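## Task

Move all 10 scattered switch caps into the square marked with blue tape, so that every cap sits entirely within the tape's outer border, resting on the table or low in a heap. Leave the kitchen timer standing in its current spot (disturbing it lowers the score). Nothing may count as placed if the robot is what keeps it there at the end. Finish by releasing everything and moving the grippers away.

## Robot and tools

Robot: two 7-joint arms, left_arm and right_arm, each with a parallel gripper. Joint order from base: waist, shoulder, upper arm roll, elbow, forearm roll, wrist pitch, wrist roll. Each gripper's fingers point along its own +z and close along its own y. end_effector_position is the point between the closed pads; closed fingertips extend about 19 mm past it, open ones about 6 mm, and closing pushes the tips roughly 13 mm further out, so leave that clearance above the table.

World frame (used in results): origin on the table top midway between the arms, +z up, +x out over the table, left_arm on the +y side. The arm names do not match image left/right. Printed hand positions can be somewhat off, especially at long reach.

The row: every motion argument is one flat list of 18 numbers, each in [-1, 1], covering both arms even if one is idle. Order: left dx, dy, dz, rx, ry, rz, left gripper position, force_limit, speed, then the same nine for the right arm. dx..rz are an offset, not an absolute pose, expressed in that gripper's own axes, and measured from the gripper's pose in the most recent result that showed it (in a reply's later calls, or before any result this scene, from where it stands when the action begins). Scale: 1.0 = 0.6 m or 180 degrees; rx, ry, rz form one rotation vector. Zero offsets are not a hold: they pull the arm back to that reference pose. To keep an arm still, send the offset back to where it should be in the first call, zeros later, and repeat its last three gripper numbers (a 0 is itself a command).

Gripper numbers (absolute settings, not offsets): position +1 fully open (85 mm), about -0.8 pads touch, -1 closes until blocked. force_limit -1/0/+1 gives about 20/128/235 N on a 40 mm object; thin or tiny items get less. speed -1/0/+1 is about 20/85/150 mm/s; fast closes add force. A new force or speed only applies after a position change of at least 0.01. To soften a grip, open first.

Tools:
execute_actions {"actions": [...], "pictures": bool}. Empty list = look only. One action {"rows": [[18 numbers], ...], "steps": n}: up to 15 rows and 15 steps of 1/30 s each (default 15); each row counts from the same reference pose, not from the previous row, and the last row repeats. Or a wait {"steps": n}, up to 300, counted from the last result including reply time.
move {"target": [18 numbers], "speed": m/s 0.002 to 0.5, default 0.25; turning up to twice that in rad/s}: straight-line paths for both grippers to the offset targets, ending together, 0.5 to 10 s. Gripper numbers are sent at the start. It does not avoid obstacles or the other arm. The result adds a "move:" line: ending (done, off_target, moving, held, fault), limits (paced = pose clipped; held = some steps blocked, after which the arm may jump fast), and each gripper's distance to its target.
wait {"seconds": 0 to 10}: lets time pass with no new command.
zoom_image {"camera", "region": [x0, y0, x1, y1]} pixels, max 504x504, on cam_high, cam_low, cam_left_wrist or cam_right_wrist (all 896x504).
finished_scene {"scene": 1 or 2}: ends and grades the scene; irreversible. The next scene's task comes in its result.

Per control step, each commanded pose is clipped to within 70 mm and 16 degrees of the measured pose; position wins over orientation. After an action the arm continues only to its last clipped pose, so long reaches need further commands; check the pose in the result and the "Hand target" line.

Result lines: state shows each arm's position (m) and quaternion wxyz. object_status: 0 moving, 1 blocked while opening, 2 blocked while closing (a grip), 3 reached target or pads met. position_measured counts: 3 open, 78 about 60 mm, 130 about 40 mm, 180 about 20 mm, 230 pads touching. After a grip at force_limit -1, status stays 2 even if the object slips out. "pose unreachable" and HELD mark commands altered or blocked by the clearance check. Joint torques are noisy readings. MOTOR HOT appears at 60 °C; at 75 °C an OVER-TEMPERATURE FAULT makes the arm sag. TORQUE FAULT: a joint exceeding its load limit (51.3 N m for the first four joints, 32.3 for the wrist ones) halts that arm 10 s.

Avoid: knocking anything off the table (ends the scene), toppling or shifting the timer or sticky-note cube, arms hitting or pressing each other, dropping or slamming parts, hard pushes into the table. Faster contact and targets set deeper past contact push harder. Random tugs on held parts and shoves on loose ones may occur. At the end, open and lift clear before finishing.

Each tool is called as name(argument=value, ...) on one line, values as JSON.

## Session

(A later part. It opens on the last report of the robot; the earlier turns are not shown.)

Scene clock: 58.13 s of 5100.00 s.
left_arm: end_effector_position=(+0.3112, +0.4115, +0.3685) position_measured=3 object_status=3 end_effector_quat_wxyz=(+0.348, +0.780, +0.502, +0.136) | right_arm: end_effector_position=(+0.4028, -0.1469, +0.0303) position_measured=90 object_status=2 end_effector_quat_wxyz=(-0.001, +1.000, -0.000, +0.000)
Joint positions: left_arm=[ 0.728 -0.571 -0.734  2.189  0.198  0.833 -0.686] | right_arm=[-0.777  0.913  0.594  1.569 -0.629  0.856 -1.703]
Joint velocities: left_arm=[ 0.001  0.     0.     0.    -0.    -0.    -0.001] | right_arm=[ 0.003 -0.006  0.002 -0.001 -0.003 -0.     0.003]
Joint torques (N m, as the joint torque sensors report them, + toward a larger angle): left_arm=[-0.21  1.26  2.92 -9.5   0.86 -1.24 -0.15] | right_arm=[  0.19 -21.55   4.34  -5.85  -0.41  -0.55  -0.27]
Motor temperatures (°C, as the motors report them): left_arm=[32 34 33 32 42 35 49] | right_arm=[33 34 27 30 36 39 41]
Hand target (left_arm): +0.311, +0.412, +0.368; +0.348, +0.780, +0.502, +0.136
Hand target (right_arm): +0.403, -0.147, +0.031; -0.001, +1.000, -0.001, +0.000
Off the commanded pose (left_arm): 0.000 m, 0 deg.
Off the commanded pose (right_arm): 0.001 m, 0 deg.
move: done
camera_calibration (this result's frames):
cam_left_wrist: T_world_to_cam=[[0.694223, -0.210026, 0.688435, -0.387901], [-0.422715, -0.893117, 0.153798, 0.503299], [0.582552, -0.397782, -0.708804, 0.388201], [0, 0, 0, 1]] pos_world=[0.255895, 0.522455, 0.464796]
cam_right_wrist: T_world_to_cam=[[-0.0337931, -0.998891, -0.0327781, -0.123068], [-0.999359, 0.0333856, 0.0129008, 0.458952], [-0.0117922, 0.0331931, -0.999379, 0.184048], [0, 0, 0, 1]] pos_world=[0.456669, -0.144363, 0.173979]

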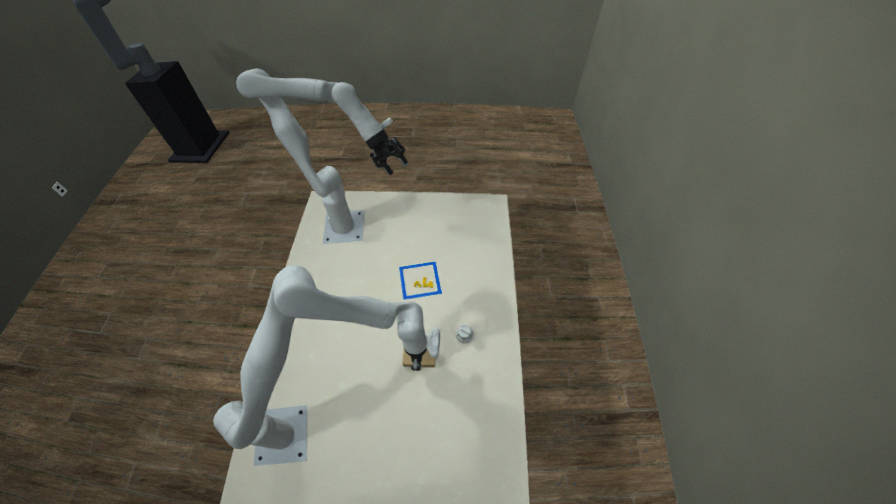

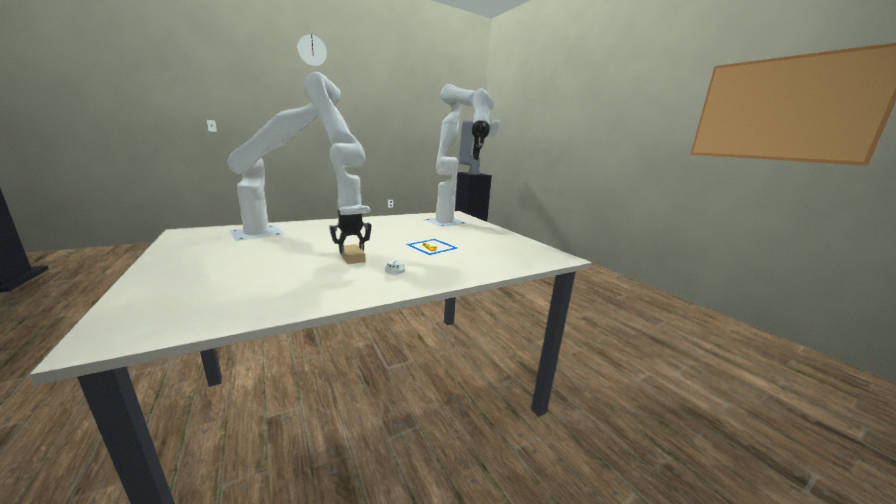

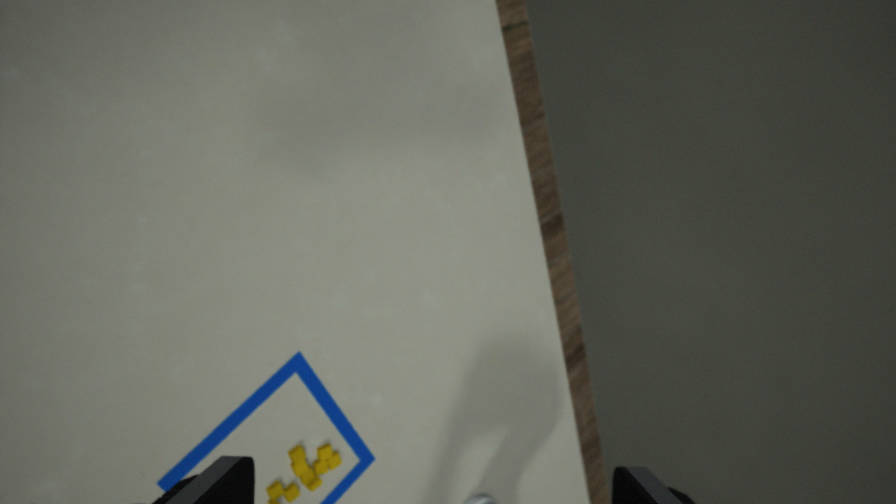

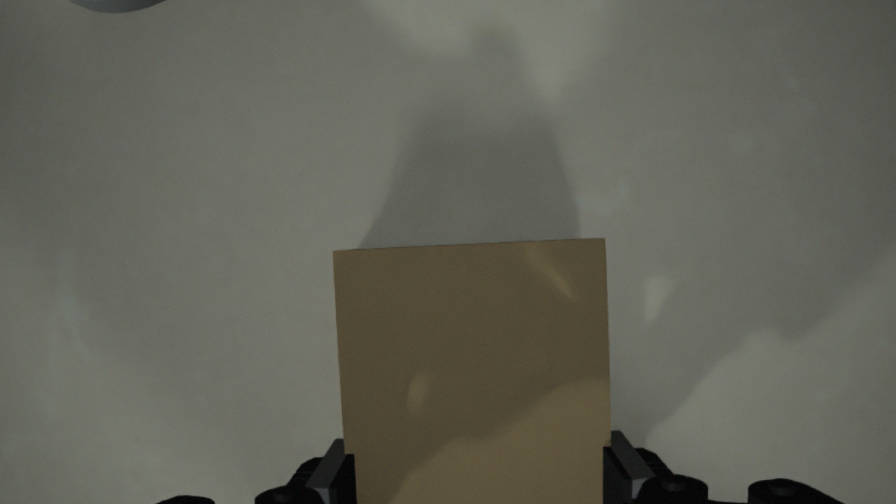

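Return the timer (keeping rotation to match joint errors).

move(target=[0,0,0,0,0,0,1,0,0,0,0,0,0,0,0,1,0,0])

move(target=[0,0,0,0,0,0,1,0,0,0,0,-0.06,0,0,0,1,0,0])

move(target=[0,0,0,0,0,0,1,0,0,0.268,-0.1577,0,0,0,-0.5,1,0,0], speed=0.35)

move(target=[0,0,0,0,0,0,1,0,0,0,0,0.074,0,0,0,1,0,0], speed=0.1)

move(target=[0,0,0,0,0,0,1,0,0,0,0,0,0,0,0,-1,-0.7,-0.5])

move(target=[0,0,0,0,0,0,1,0,0,0,0,-0.004,0,0,0,-1,-0.7,-0.5])

Scene clock: 69.30 s of 5100.00 s.
left_arm: end_effector_position=(+0.3112, +0.4115, +0.3685) position_measured=3 object_status=3 end_effector_quat_wxyz=(+0.348, +0.780, +0.502, +0.136) | right_arm: end_effector_position=(+0.4029, -0.1469, +0.0303) position_measured=3 object_status=0 end_effector_quat_wxyz=(-0.001, +1.000, -0.000, +0.000)
Joint positions: left_arm=[ 0.728 -0.571 -0.734  2.189  0.198  0.833 -0.686] | right_arm=[-0.777  0.913  0.594  1.569 -0.629  0.856 -1.703]
Joint velocities: left_arm=[ 0.001 -0.     0.     0.    -0.    -0.    -0.   ] | right_arm=[-0.     0.    -0.    -0.     0.     0.     0.001]
Joint torques (N m, as the joint torque sensors report them, + toward a larger angle): left_arm=[-0.08  1.    2.69 -9.5   0.9  -1.32  0.  ] | right_arm=[  0.21 -21.3    4.29  -5.77  -0.29  -0.62  -0.14]
Motor temperatures (°C, as the motors report them): left_arm=[32 34 33 32 42 35 49] | right_arm=[33 34 27 30 36 39 41]
Hand target (left_arm): +0.311, +0.412, +0.368; +0.348, +0.780, +0.502, +0.136
Hand target (right_arm): +0.403, -0.147, +0.030; -0.001, +1.000, -0.000, +0.000
Off the commanded pose (left_arm): 0.000 m, 0 deg.
Off the commanded pose (right_arm): 0.000 m, 0 deg.
After step 90, 7.40 s passed at rest.
move: done
camera_calibration (this result's frames):
cam_left_wrist: T_world_to_cam=[[0.694222, -0.210025, 0.688437, -0.387902], [-0.422714, -0.893118, 0.153798, 0.5033], [0.582554, -0.397782, -0.708803, 0.3882], [0, 0, 0, 1]] pos_world=[0.255895, 0.522456, 0.464797]
cam_right_wrist: T_world_to_cam=[[-0.0337929, -0.998891, -0.0327844, -0.123066], [-0.999359, 0.0333855, 0.0128942, 0.458955], [-0.0117854, 0.0331992, -0.999379, 0.184049], [0, 0, 0, 1]] pos_world=[0.456671, -0.144362, 0.173982]

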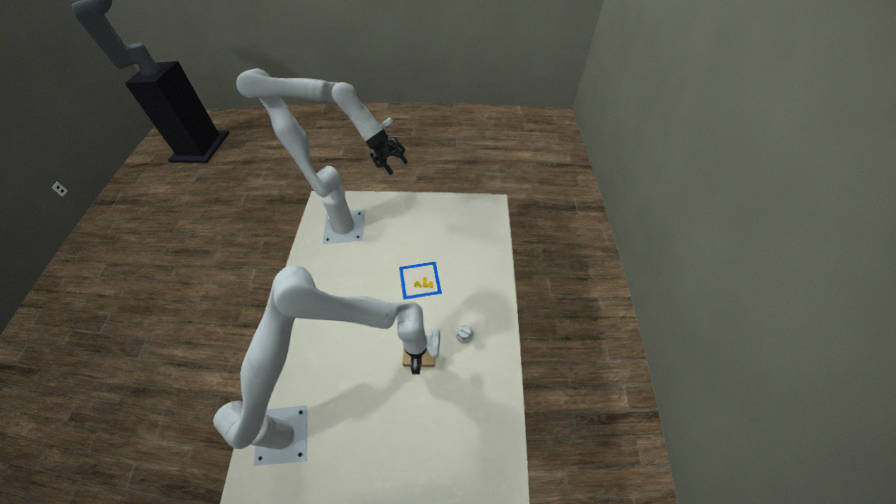

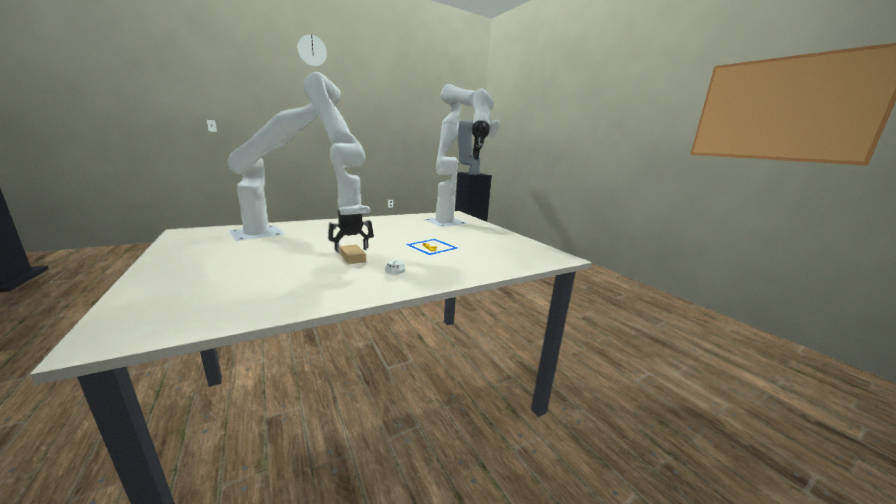

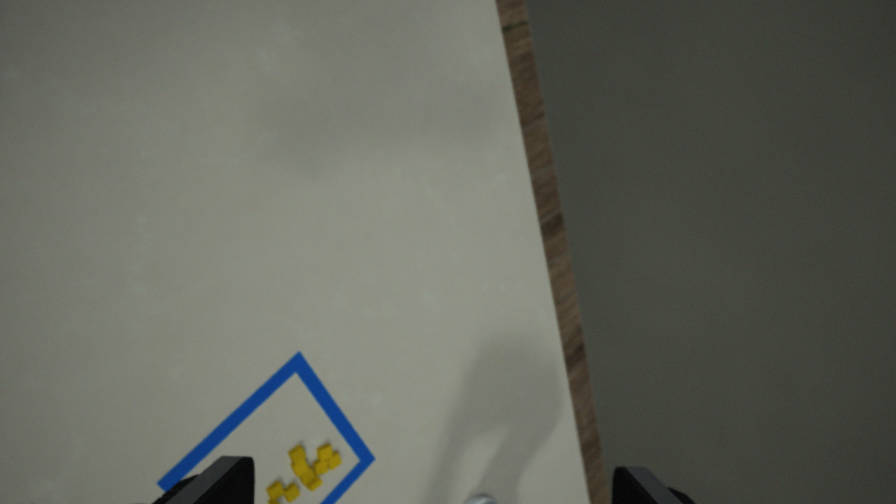

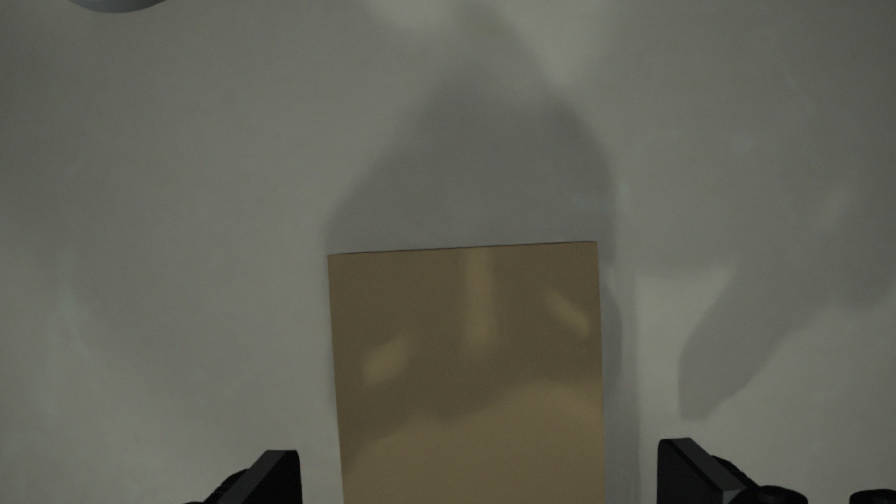

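Scene clock: 70.03 s of 5100.00 s.
left_arm: end_effector_position=(+0.3112, +0.4115, +0.3685) position_measured=3 object_status=3 end_effector_quat_wxyz=(+0.348, +0.780, +0.502, +0.136) | right_arm: end_effector_position=(+0.4028, -0.1472, +0.0662) position_measured=3 object_status=3 end_effector_quat_wxyz=(-0.001, +1.000, -0.001, +0.000)
Joint positions: left_arm=[ 0.728 -0.571 -0.734  2.189  0.198  0.833 -0.686] | right_arm=[-0.795  0.858  0.629  1.55  -0.592  0.929 -1.731]
Joint velocities: left_arm=[-0.002 -0.    -0.     0.     0.    -0.001 -0.   ] | right_arm=[-0.002 -0.003 -0.001 -0.001  0.     0.001  0.001]
Joint torques (N m, as the joint torque sensors report them, + toward a larger angle): left_arm=[ 0.3   1.46  3.05 -9.98  0.82 -1.35  0.13] | right_arm=[  0.19 -20.76   4.21  -6.18  -0.33  -0.53  -0.16]
Motor temperatures (°C, as the motors report them): left_arm=[32 34 33 32 42 35 49] | right_arm=[33 34 27 30 36 39 41]
Hand target (left_arm): +0.311, +0.412, +0.368; +0.348, +0.780, +0.502, +0.136
Hand target (right_arm): +0.403, -0.147, +0.066; -0.001, +1.000, -0.000, +0.000
Off the commanded pose (left_arm): 0.000 m, 0 deg.
Off the commanded pose (right_arm): 0.000 m, 0 deg.
move: done
camera_calibration (this result's frames):
cam_left_wrist: T_world_to_cam=[[0.694222, -0.210024, 0.688438, -0.387903], [-0.422713, -0.893118, 0.153798, 0.5033], [0.582555, -0.397781, -0.708802, 0.388199], [0, 0, 0, 1]] pos_world=[0.255895, 0.522456, 0.464797]
cam_right_wrist: T_world_to_cam=[[-0.0340038, -0.998896, -0.0323972, -0.122105], [-0.999352, 0.0336005, 0.0129124, 0.458508], [-0.0118096, 0.0328152, -0.999392, 0.21986], [0, 0, 0, 1]] pos_world=[0.456655, -0.144591, 0.20985]

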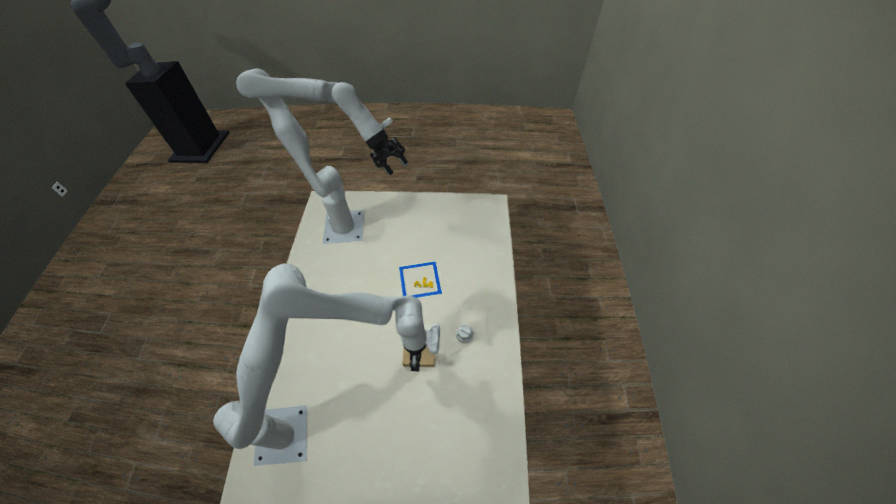

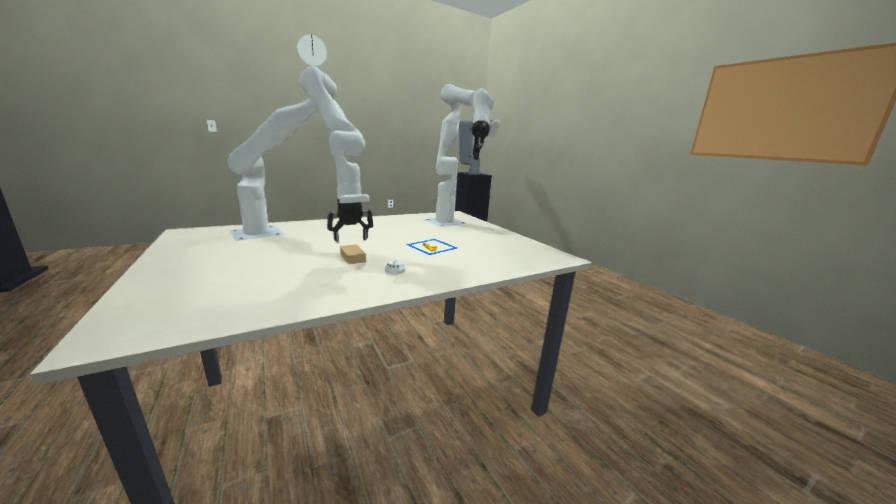

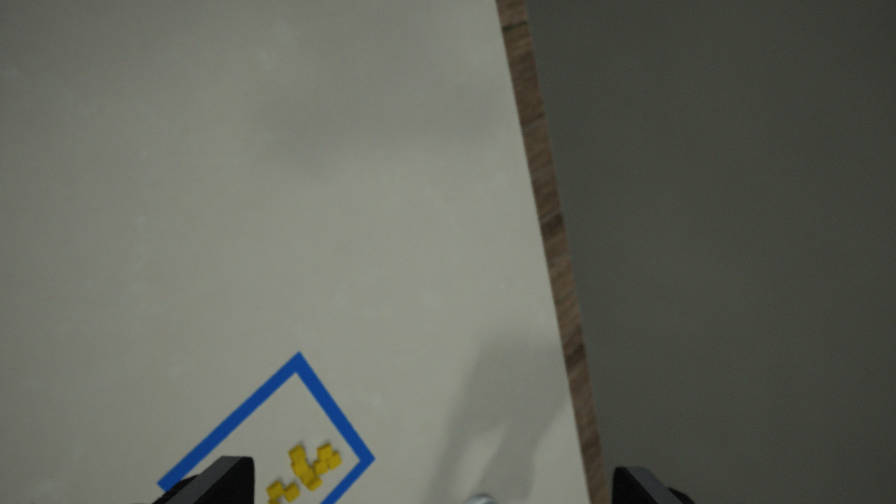

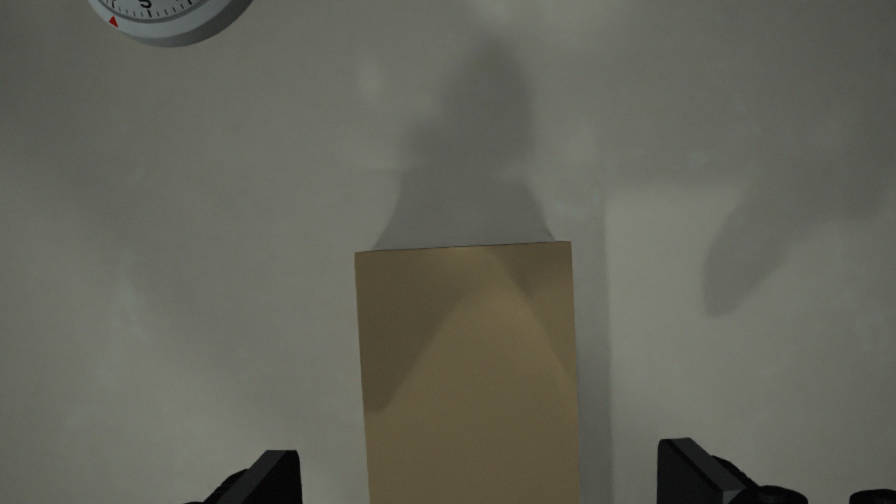

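Scene clock: 72.77 s of 5100.00 s.
left_arm: end_effector_position=(+0.3112, +0.4115, +0.3685) position_measured=3 object_status=3 end_effector_quat_wxyz=(+0.348, +0.780, +0.502, +0.136) | right_arm: end_effector_position=(+0.5641, -0.0523, +0.0682) position_measured=3 object_status=3 end_effector_quat_wxyz=(-0.000, +0.708, +0.706, +0.002)
Joint positions: left_arm=[ 0.728 -0.571 -0.734  2.189  0.198  0.833 -0.686] | right_arm=[-0.469  1.266  0.31   0.437 -0.298  1.454 -0.531]
Joint velocities: left_arm=[ 0.001  0.    -0.    -0.     0.    -0.    -0.001] | right_arm=[ 0.007  0.02   0.001 -0.039 -0.002  0.025 -0.006]
Joint torques (N m, as the joint torque sensors report them, + toward a larger angle): left_arm=[ 0.24  1.15  3.13 -9.61  0.73 -1.21 -0.06] | right_arm=[  0.09 -29.     1.37  -8.64  -0.29  -0.62  -0.05]
Motor temperatures (°C, as the motors report them): left_arm=[32 34 33 32 42 35 49] | right_arm=[33 34 27 30 36 39 41]
Hand target (left_arm): +0.311, +0.412, +0.368; +0.348, +0.780, +0.502, +0.136
Hand target (right_arm): +0.564, -0.053, +0.067; -0.000, +0.708, +0.706, +0.001
Off the commanded pose (left_arm): 0.000 m, 0 deg.
Off the commanded pose (right_arm): 0.002 m, 0 deg.
move: done
camera_calibration (this result's frames):
cam_left_wrist: T_world_to_cam=[[0.694221, -0.210023, 0.688439, -0.387904], [-0.422712, -0.893119, 0.153798, 0.503301], [0.582556, -0.397781, -0.708801, 0.388198], [0, 0, 0, 1]] pos_world=[0.255895, 0.522456, 0.464797]
cam_right_wrist: T_world_to_cam=[[0.998979, -0.0352156, -0.0282916, -0.55435], [-0.0349413, -0.999338, 0.0101331, 0.0185637], [-0.0286297, -0.0091342, -0.999548, 0.228005], [0, 0, 0, 1]] pos_world=[0.560961, 0.0011123, 0.212031]

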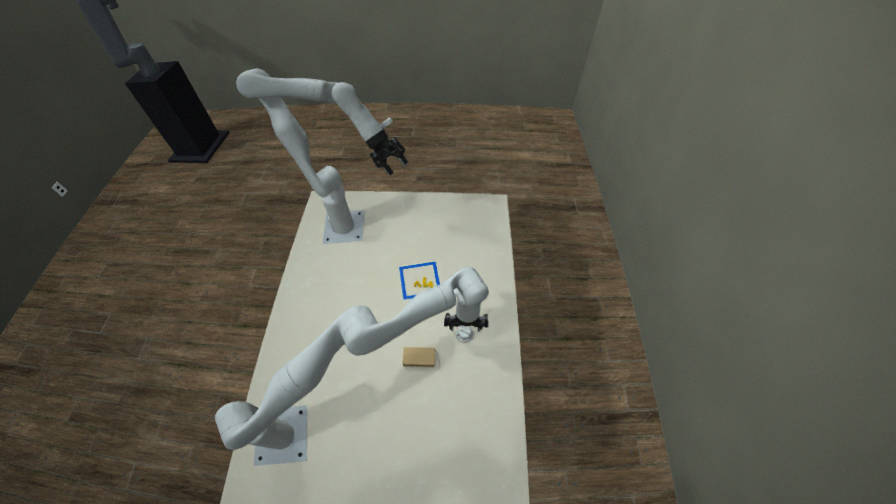

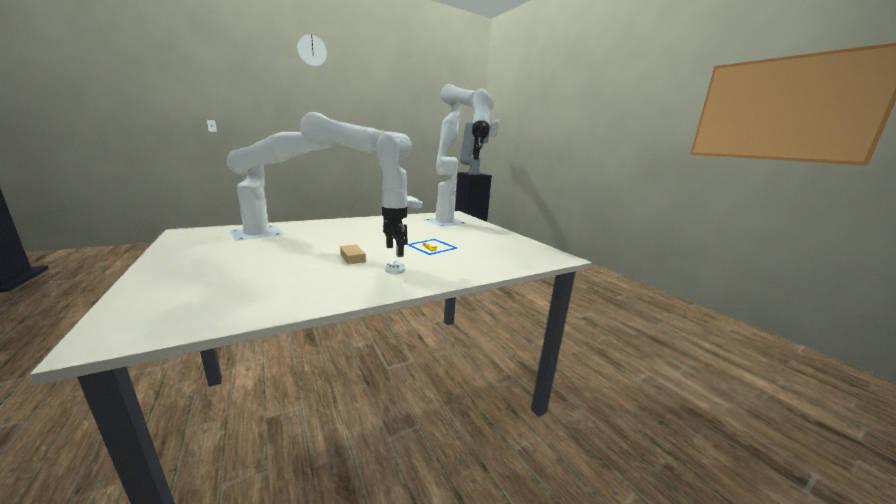

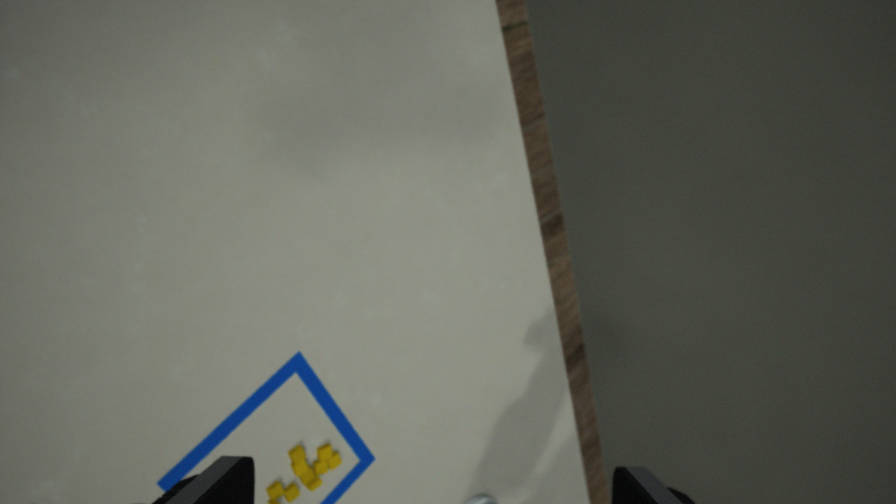

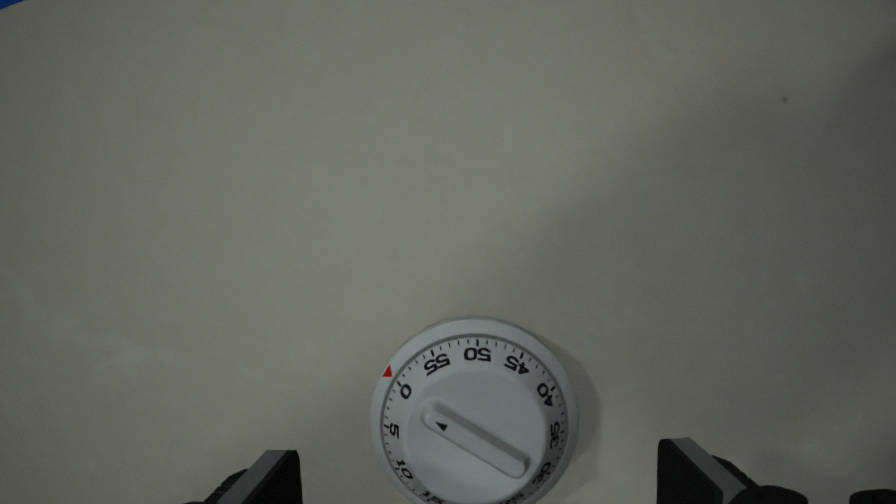

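Scene clock: 73.50 s of 5100.00 s.
left_arm: end_effector_position=(+0.3112, +0.4115, +0.3685) position_measured=3 object_status=3 end_effector_quat_wxyz=(+0.348, +0.780, +0.502, +0.136) | right_arm: end_effector_position=(+0.5642, -0.0522, +0.0238) position_measured=3 object_status=3 end_effector_quat_wxyz=(-0.000, +0.708, +0.706, +0.002)
Joint positions: left_arm=[ 0.728 -0.571 -0.734  2.189  0.198  0.833 -0.686] | right_arm=[-0.474  1.306  0.304  0.49  -0.301  1.364 -0.522]
Joint velocities: left_arm=[ 0.001  0.     0.    -0.     0.    -0.001 -0.   ] | right_arm=[-0.001 -0.     0.    -0.    -0.001 -0.001 -0.002]
Joint torques (N m, as the joint torque sensors report them, + toward a larger angle): left_arm=[-0.05  1.36  2.82 -9.53  1.14 -1.5   0.07] | right_arm=[  0.2  -29.23   1.55  -8.54  -0.31  -0.52  -0.13]
Motor temperatures (°C, as the motors report them): left_arm=[32 34 33 32 42 35 49] | right_arm=[33 35 27 30 36 39 41]
Hand target (left_arm): +0.311, +0.412, +0.368; +0.348, +0.780, +0.502, +0.136
Hand target (right_arm): +0.564, -0.052, +0.024; -0.000, +0.708, +0.706, +0.002
Off the commanded pose (left_arm): 0.000 m, 0 deg.
Off the commanded pose (right_arm): 0.000 m, 0 deg.
move: done
camera_calibration (this result's frames):
cam_left_wrist: T_world_to_cam=[[0.69422, -0.210022, 0.688439, -0.387905], [-0.422711, -0.893119, 0.153797, 0.503301], [0.582557, -0.39778, -0.7088, 0.388198], [0, 0, 0, 1]] pos_world=[0.255895, 0.522457, 0.464797]
cam_right_wrist: T_world_to_cam=[[0.998979, -0.0351477, -0.0283986, -0.555727], [-0.0348727, -0.999341, 0.0101214, 0.0191469], [-0.0287356, -0.00912069, -0.999545, 0.183674], [0, 0, 0, 1]] pos_world=[0.561105, 0.00127698, 0.167615]

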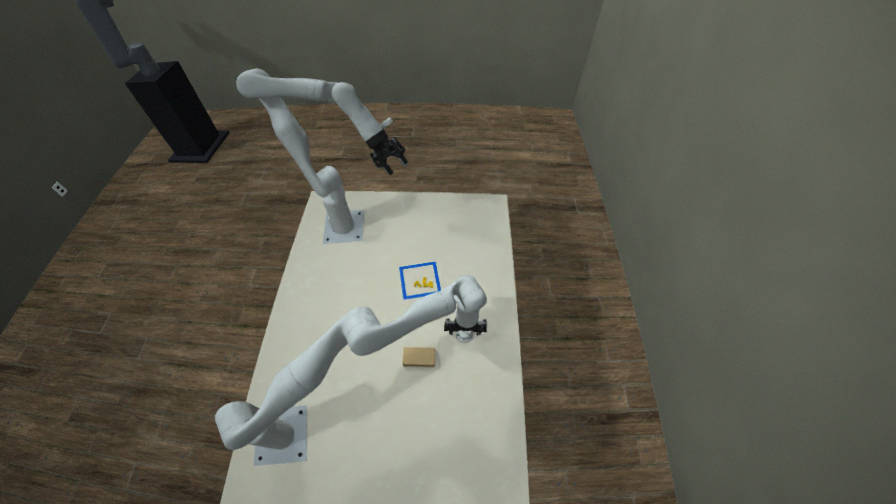

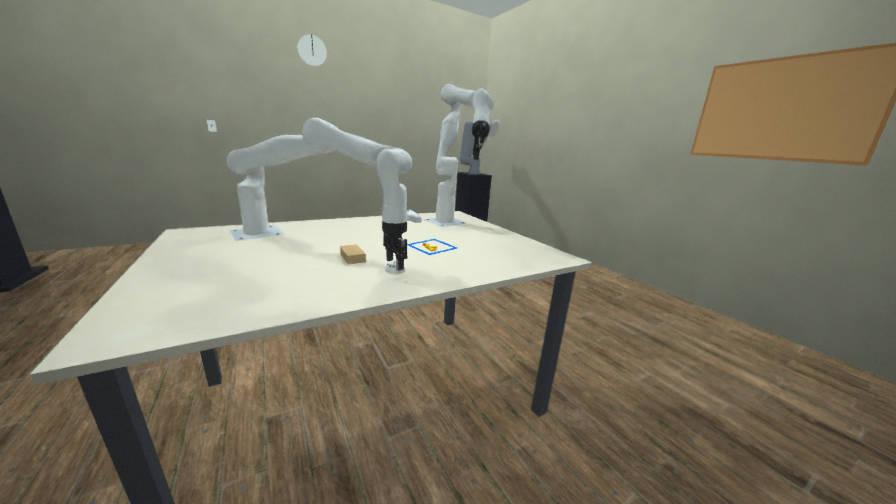

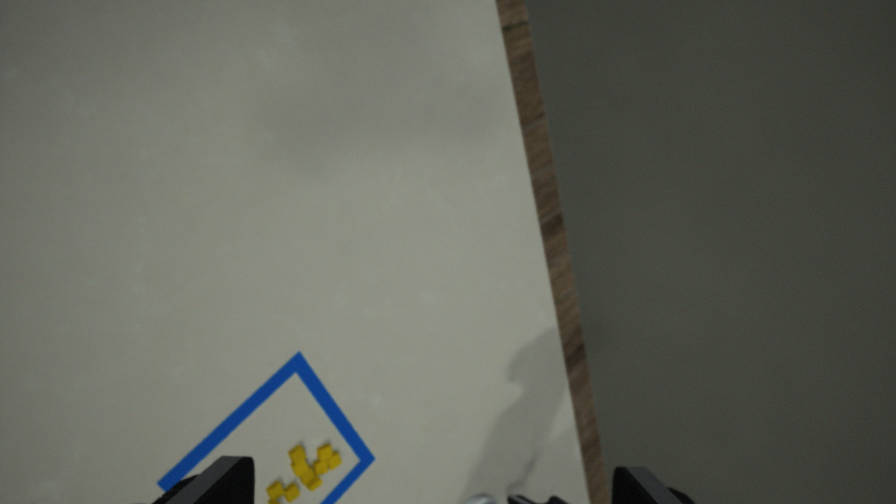

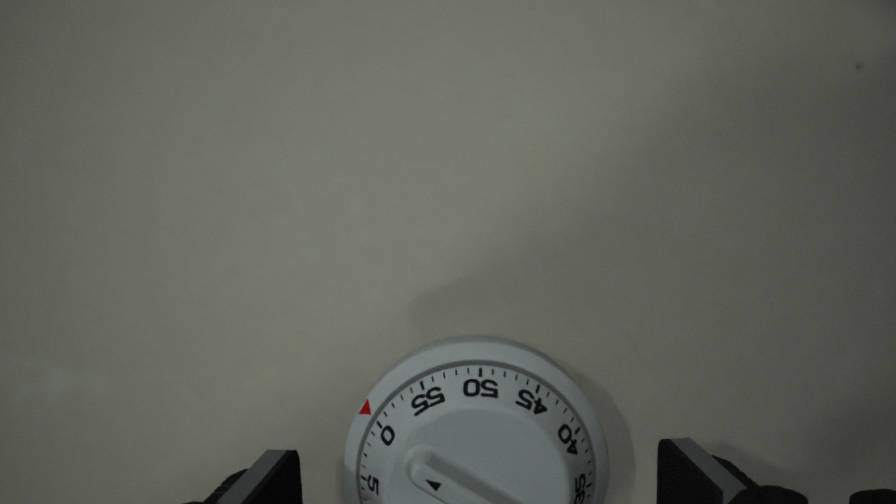

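Scene clock: 74.27 s of 5100.00 s.
left_arm: end_effector_position=(+0.3112, +0.4115, +0.3685) position_measured=3 object_status=3 end_effector_quat_wxyz=(+0.348, +0.780, +0.502, +0.136) | right_arm: end_effector_position=(+0.5644, -0.0520, +0.0244) position_measured=70 object_status=2 end_effector_quat_wxyz=(-0.000, +0.708, +0.706, +0.002)
Joint positions: left_arm=[ 0.728 -0.571 -0.734  2.189  0.198  0.833 -0.686] | right_arm=[-0.474  1.305  0.304  0.489 -0.301  1.364 -0.522]
Joint velocities: left_arm=[-0.001  0.    -0.    -0.     0.    -0.    -0.   ] | right_arm=[-0.     0.     0.     0.001 -0.001  0.001 -0.001]
Joint torques (N m, as the joint torque sensors report them, + toward a larger angle): left_arm=[ 0.33  1.35  2.73 -9.77  1.   -1.4   0.2 ] | right_arm=[  0.16 -28.64   1.37  -8.35  -0.18  -0.62  -0.15]
Motor temperatures (°C, as the motors report them): left_arm=[32 34 33 32 42 35 49] | right_arm=[33 35 27 30 36 39 41]
Hand target (left_arm): +0.311, +0.412, +0.368; +0.348, +0.780, +0.502, +0.136
Hand target (right_arm): +0.564, -0.052, +0.024; -0.000, +0.708, +0.706, +0.002
Off the commanded pose (left_arm): 0.000 m, 0 deg.
Off the commanded pose (right_arm): 0.001 m, 0 deg.
move: done
camera_calibration (this result's frames):
cam_left_wrist: T_world_to_cam=[[0.69422, -0.210021, 0.68844, -0.387906], [-0.42271, -0.893119, 0.153797, 0.503302], [0.582559, -0.39778, -0.708799, 0.388197], [0, 0, 0, 1]] pos_world=[0.255895, 0.522457, 0.464798]
cam_right_wrist: T_world_to_cam=[[0.999001, -0.0350771, -0.0276708, -0.555946], [-0.0348251, -0.999348, 0.00953438, 0.0193019], [-0.0279872, -0.00856122, -0.999572, 0.183912], [0, 0, 0, 1]] pos_world=[0.56121, 0.00136286, 0.168266]

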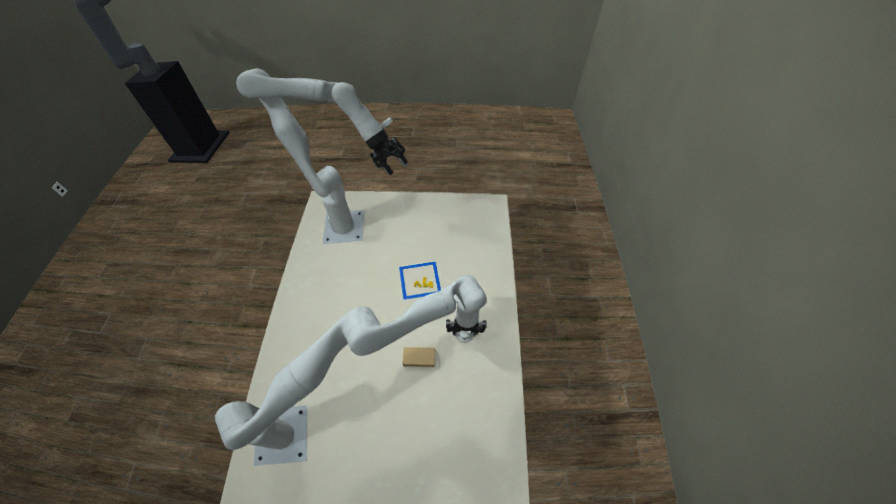

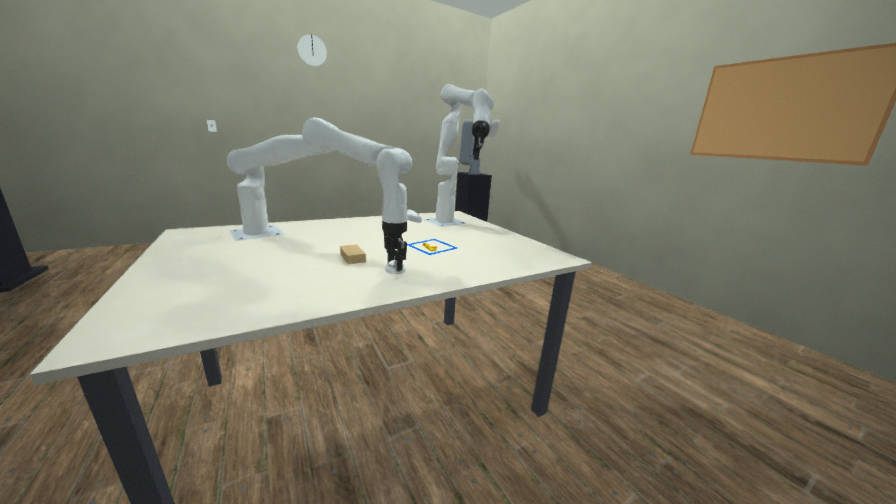

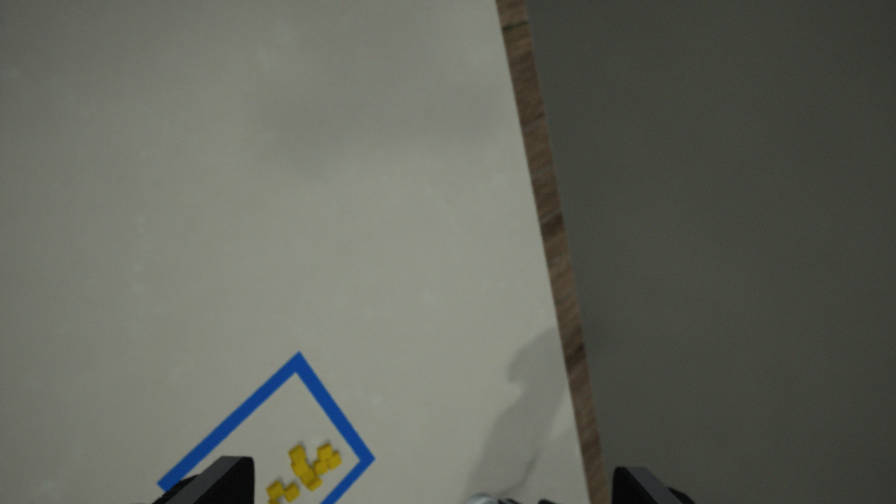

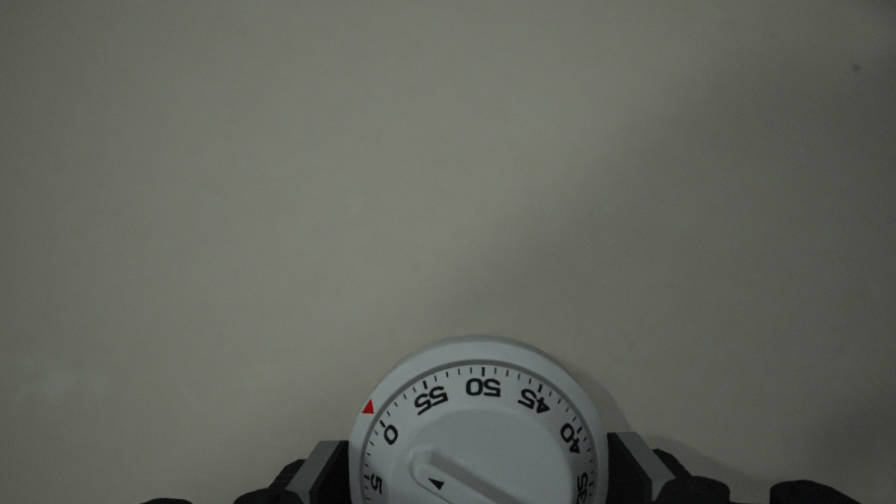

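Scene clock: 74.97 s of 5100.00 s.
left_arm: end_effector_position=(+0.3112, +0.4115, +0.3685) position_measured=3 object_status=3 end_effector_quat_wxyz=(+0.348, +0.780, +0.502, +0.136) | right_arm: end_effector_position=(+0.5644, -0.0520, +0.0268) position_measured=70 object_status=2 end_effector_quat_wxyz=(-0.000, +0.708, +0.706, +0.002)
Joint positions: left_arm=[ 0.728 -0.571 -0.734  2.189  0.198  0.833 -0.686] | right_arm=[-0.474  1.303  0.304  0.487 -0.3    1.368 -0.523]
Joint velocities: left_arm=[ 0.001 -0.     0.     0.     0.    -0.001 -0.002] | right_arm=[-0.    -0.     0.    -0.001  0.    -0.001  0.   ]
Joint torques (N m, as the joint torque sensors report them, + toward a larger angle): left_arm=[ 0.01  1.06  2.78 -9.49  0.98 -1.63  0.19] | right_arm=[  0.28 -29.75   1.46  -8.86  -0.28  -0.58  -0.13]
Motor temperatures (°C, as the motors report them): left_arm=[32 34 33 32 42 35 49] | right_arm=[33 35 27 30 36 39 41]
Hand target (left_arm): +0.311, +0.412, +0.368; +0.348, +0.780, +0.502, +0.136
Hand target (right_arm): +0.564, -0.052, +0.027; -0.000, +0.708, +0.706, +0.002
Off the commanded pose (left_arm): 0.000 m, 0 deg.
Off the commanded pose (right_arm): 0.000 m, 0 deg.
move: done
camera_calibration (this result's frames):
cam_left_wrist: T_world_to_cam=[[0.694219, -0.21002, 0.688441, -0.387907], [-0.42271, -0.89312, 0.153797, 0.503302], [0.58256, -0.39778, -0.708798, 0.388196], [0, 0, 0, 1]] pos_world=[0.255895, 0.522458, 0.464798]
cam_right_wrist: T_world_to_cam=[[0.999002, -0.035078, -0.027662, -0.555873], [-0.0348261, -0.999348, 0.00953387, 0.01927], [-0.0279783, -0.00856099, -0.999572, 0.186306], [0, 0, 0, 1]] pos_world=[0.561201, 0.00135348, 0.170666]

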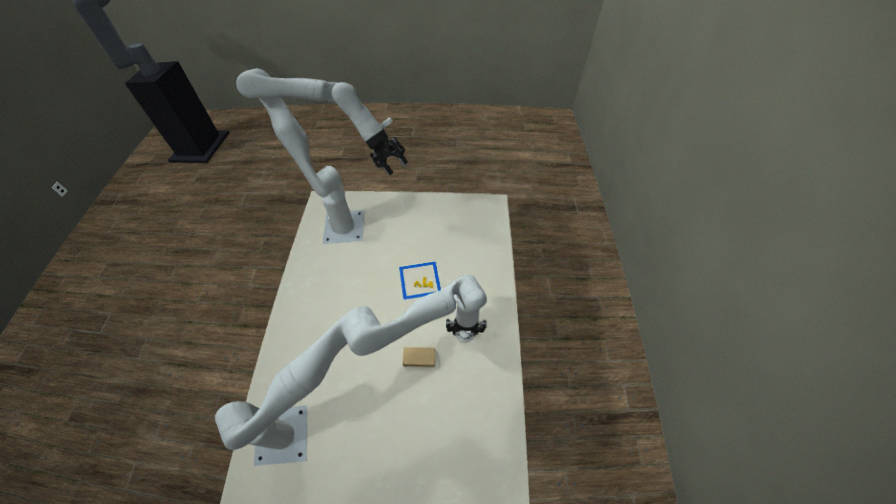

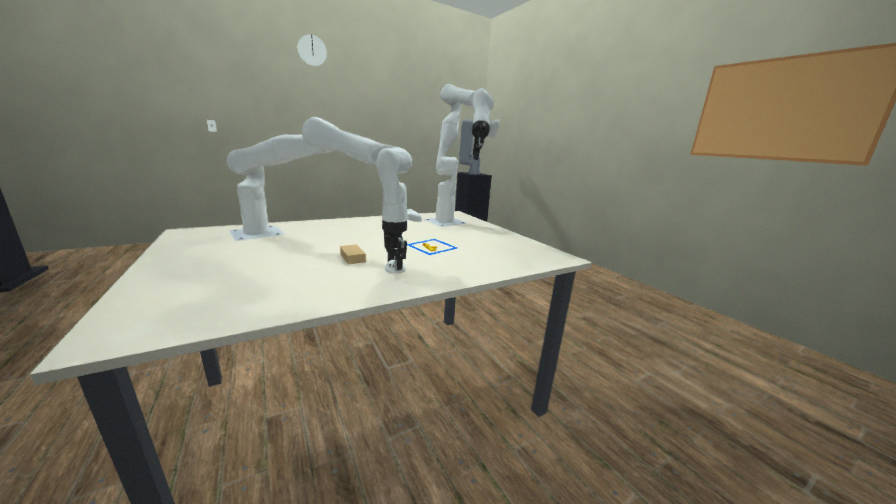

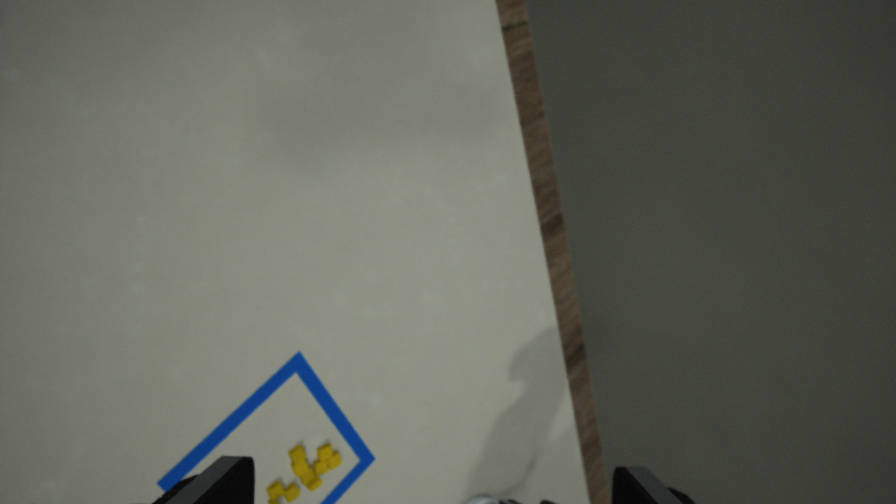

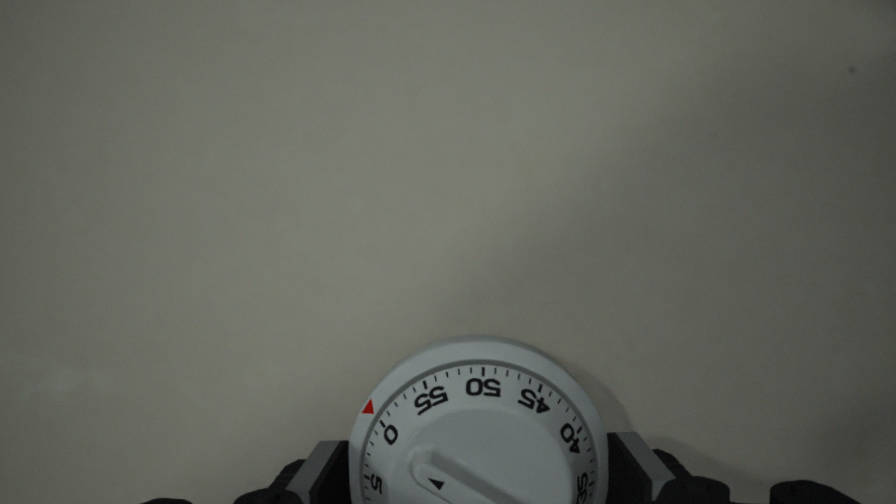

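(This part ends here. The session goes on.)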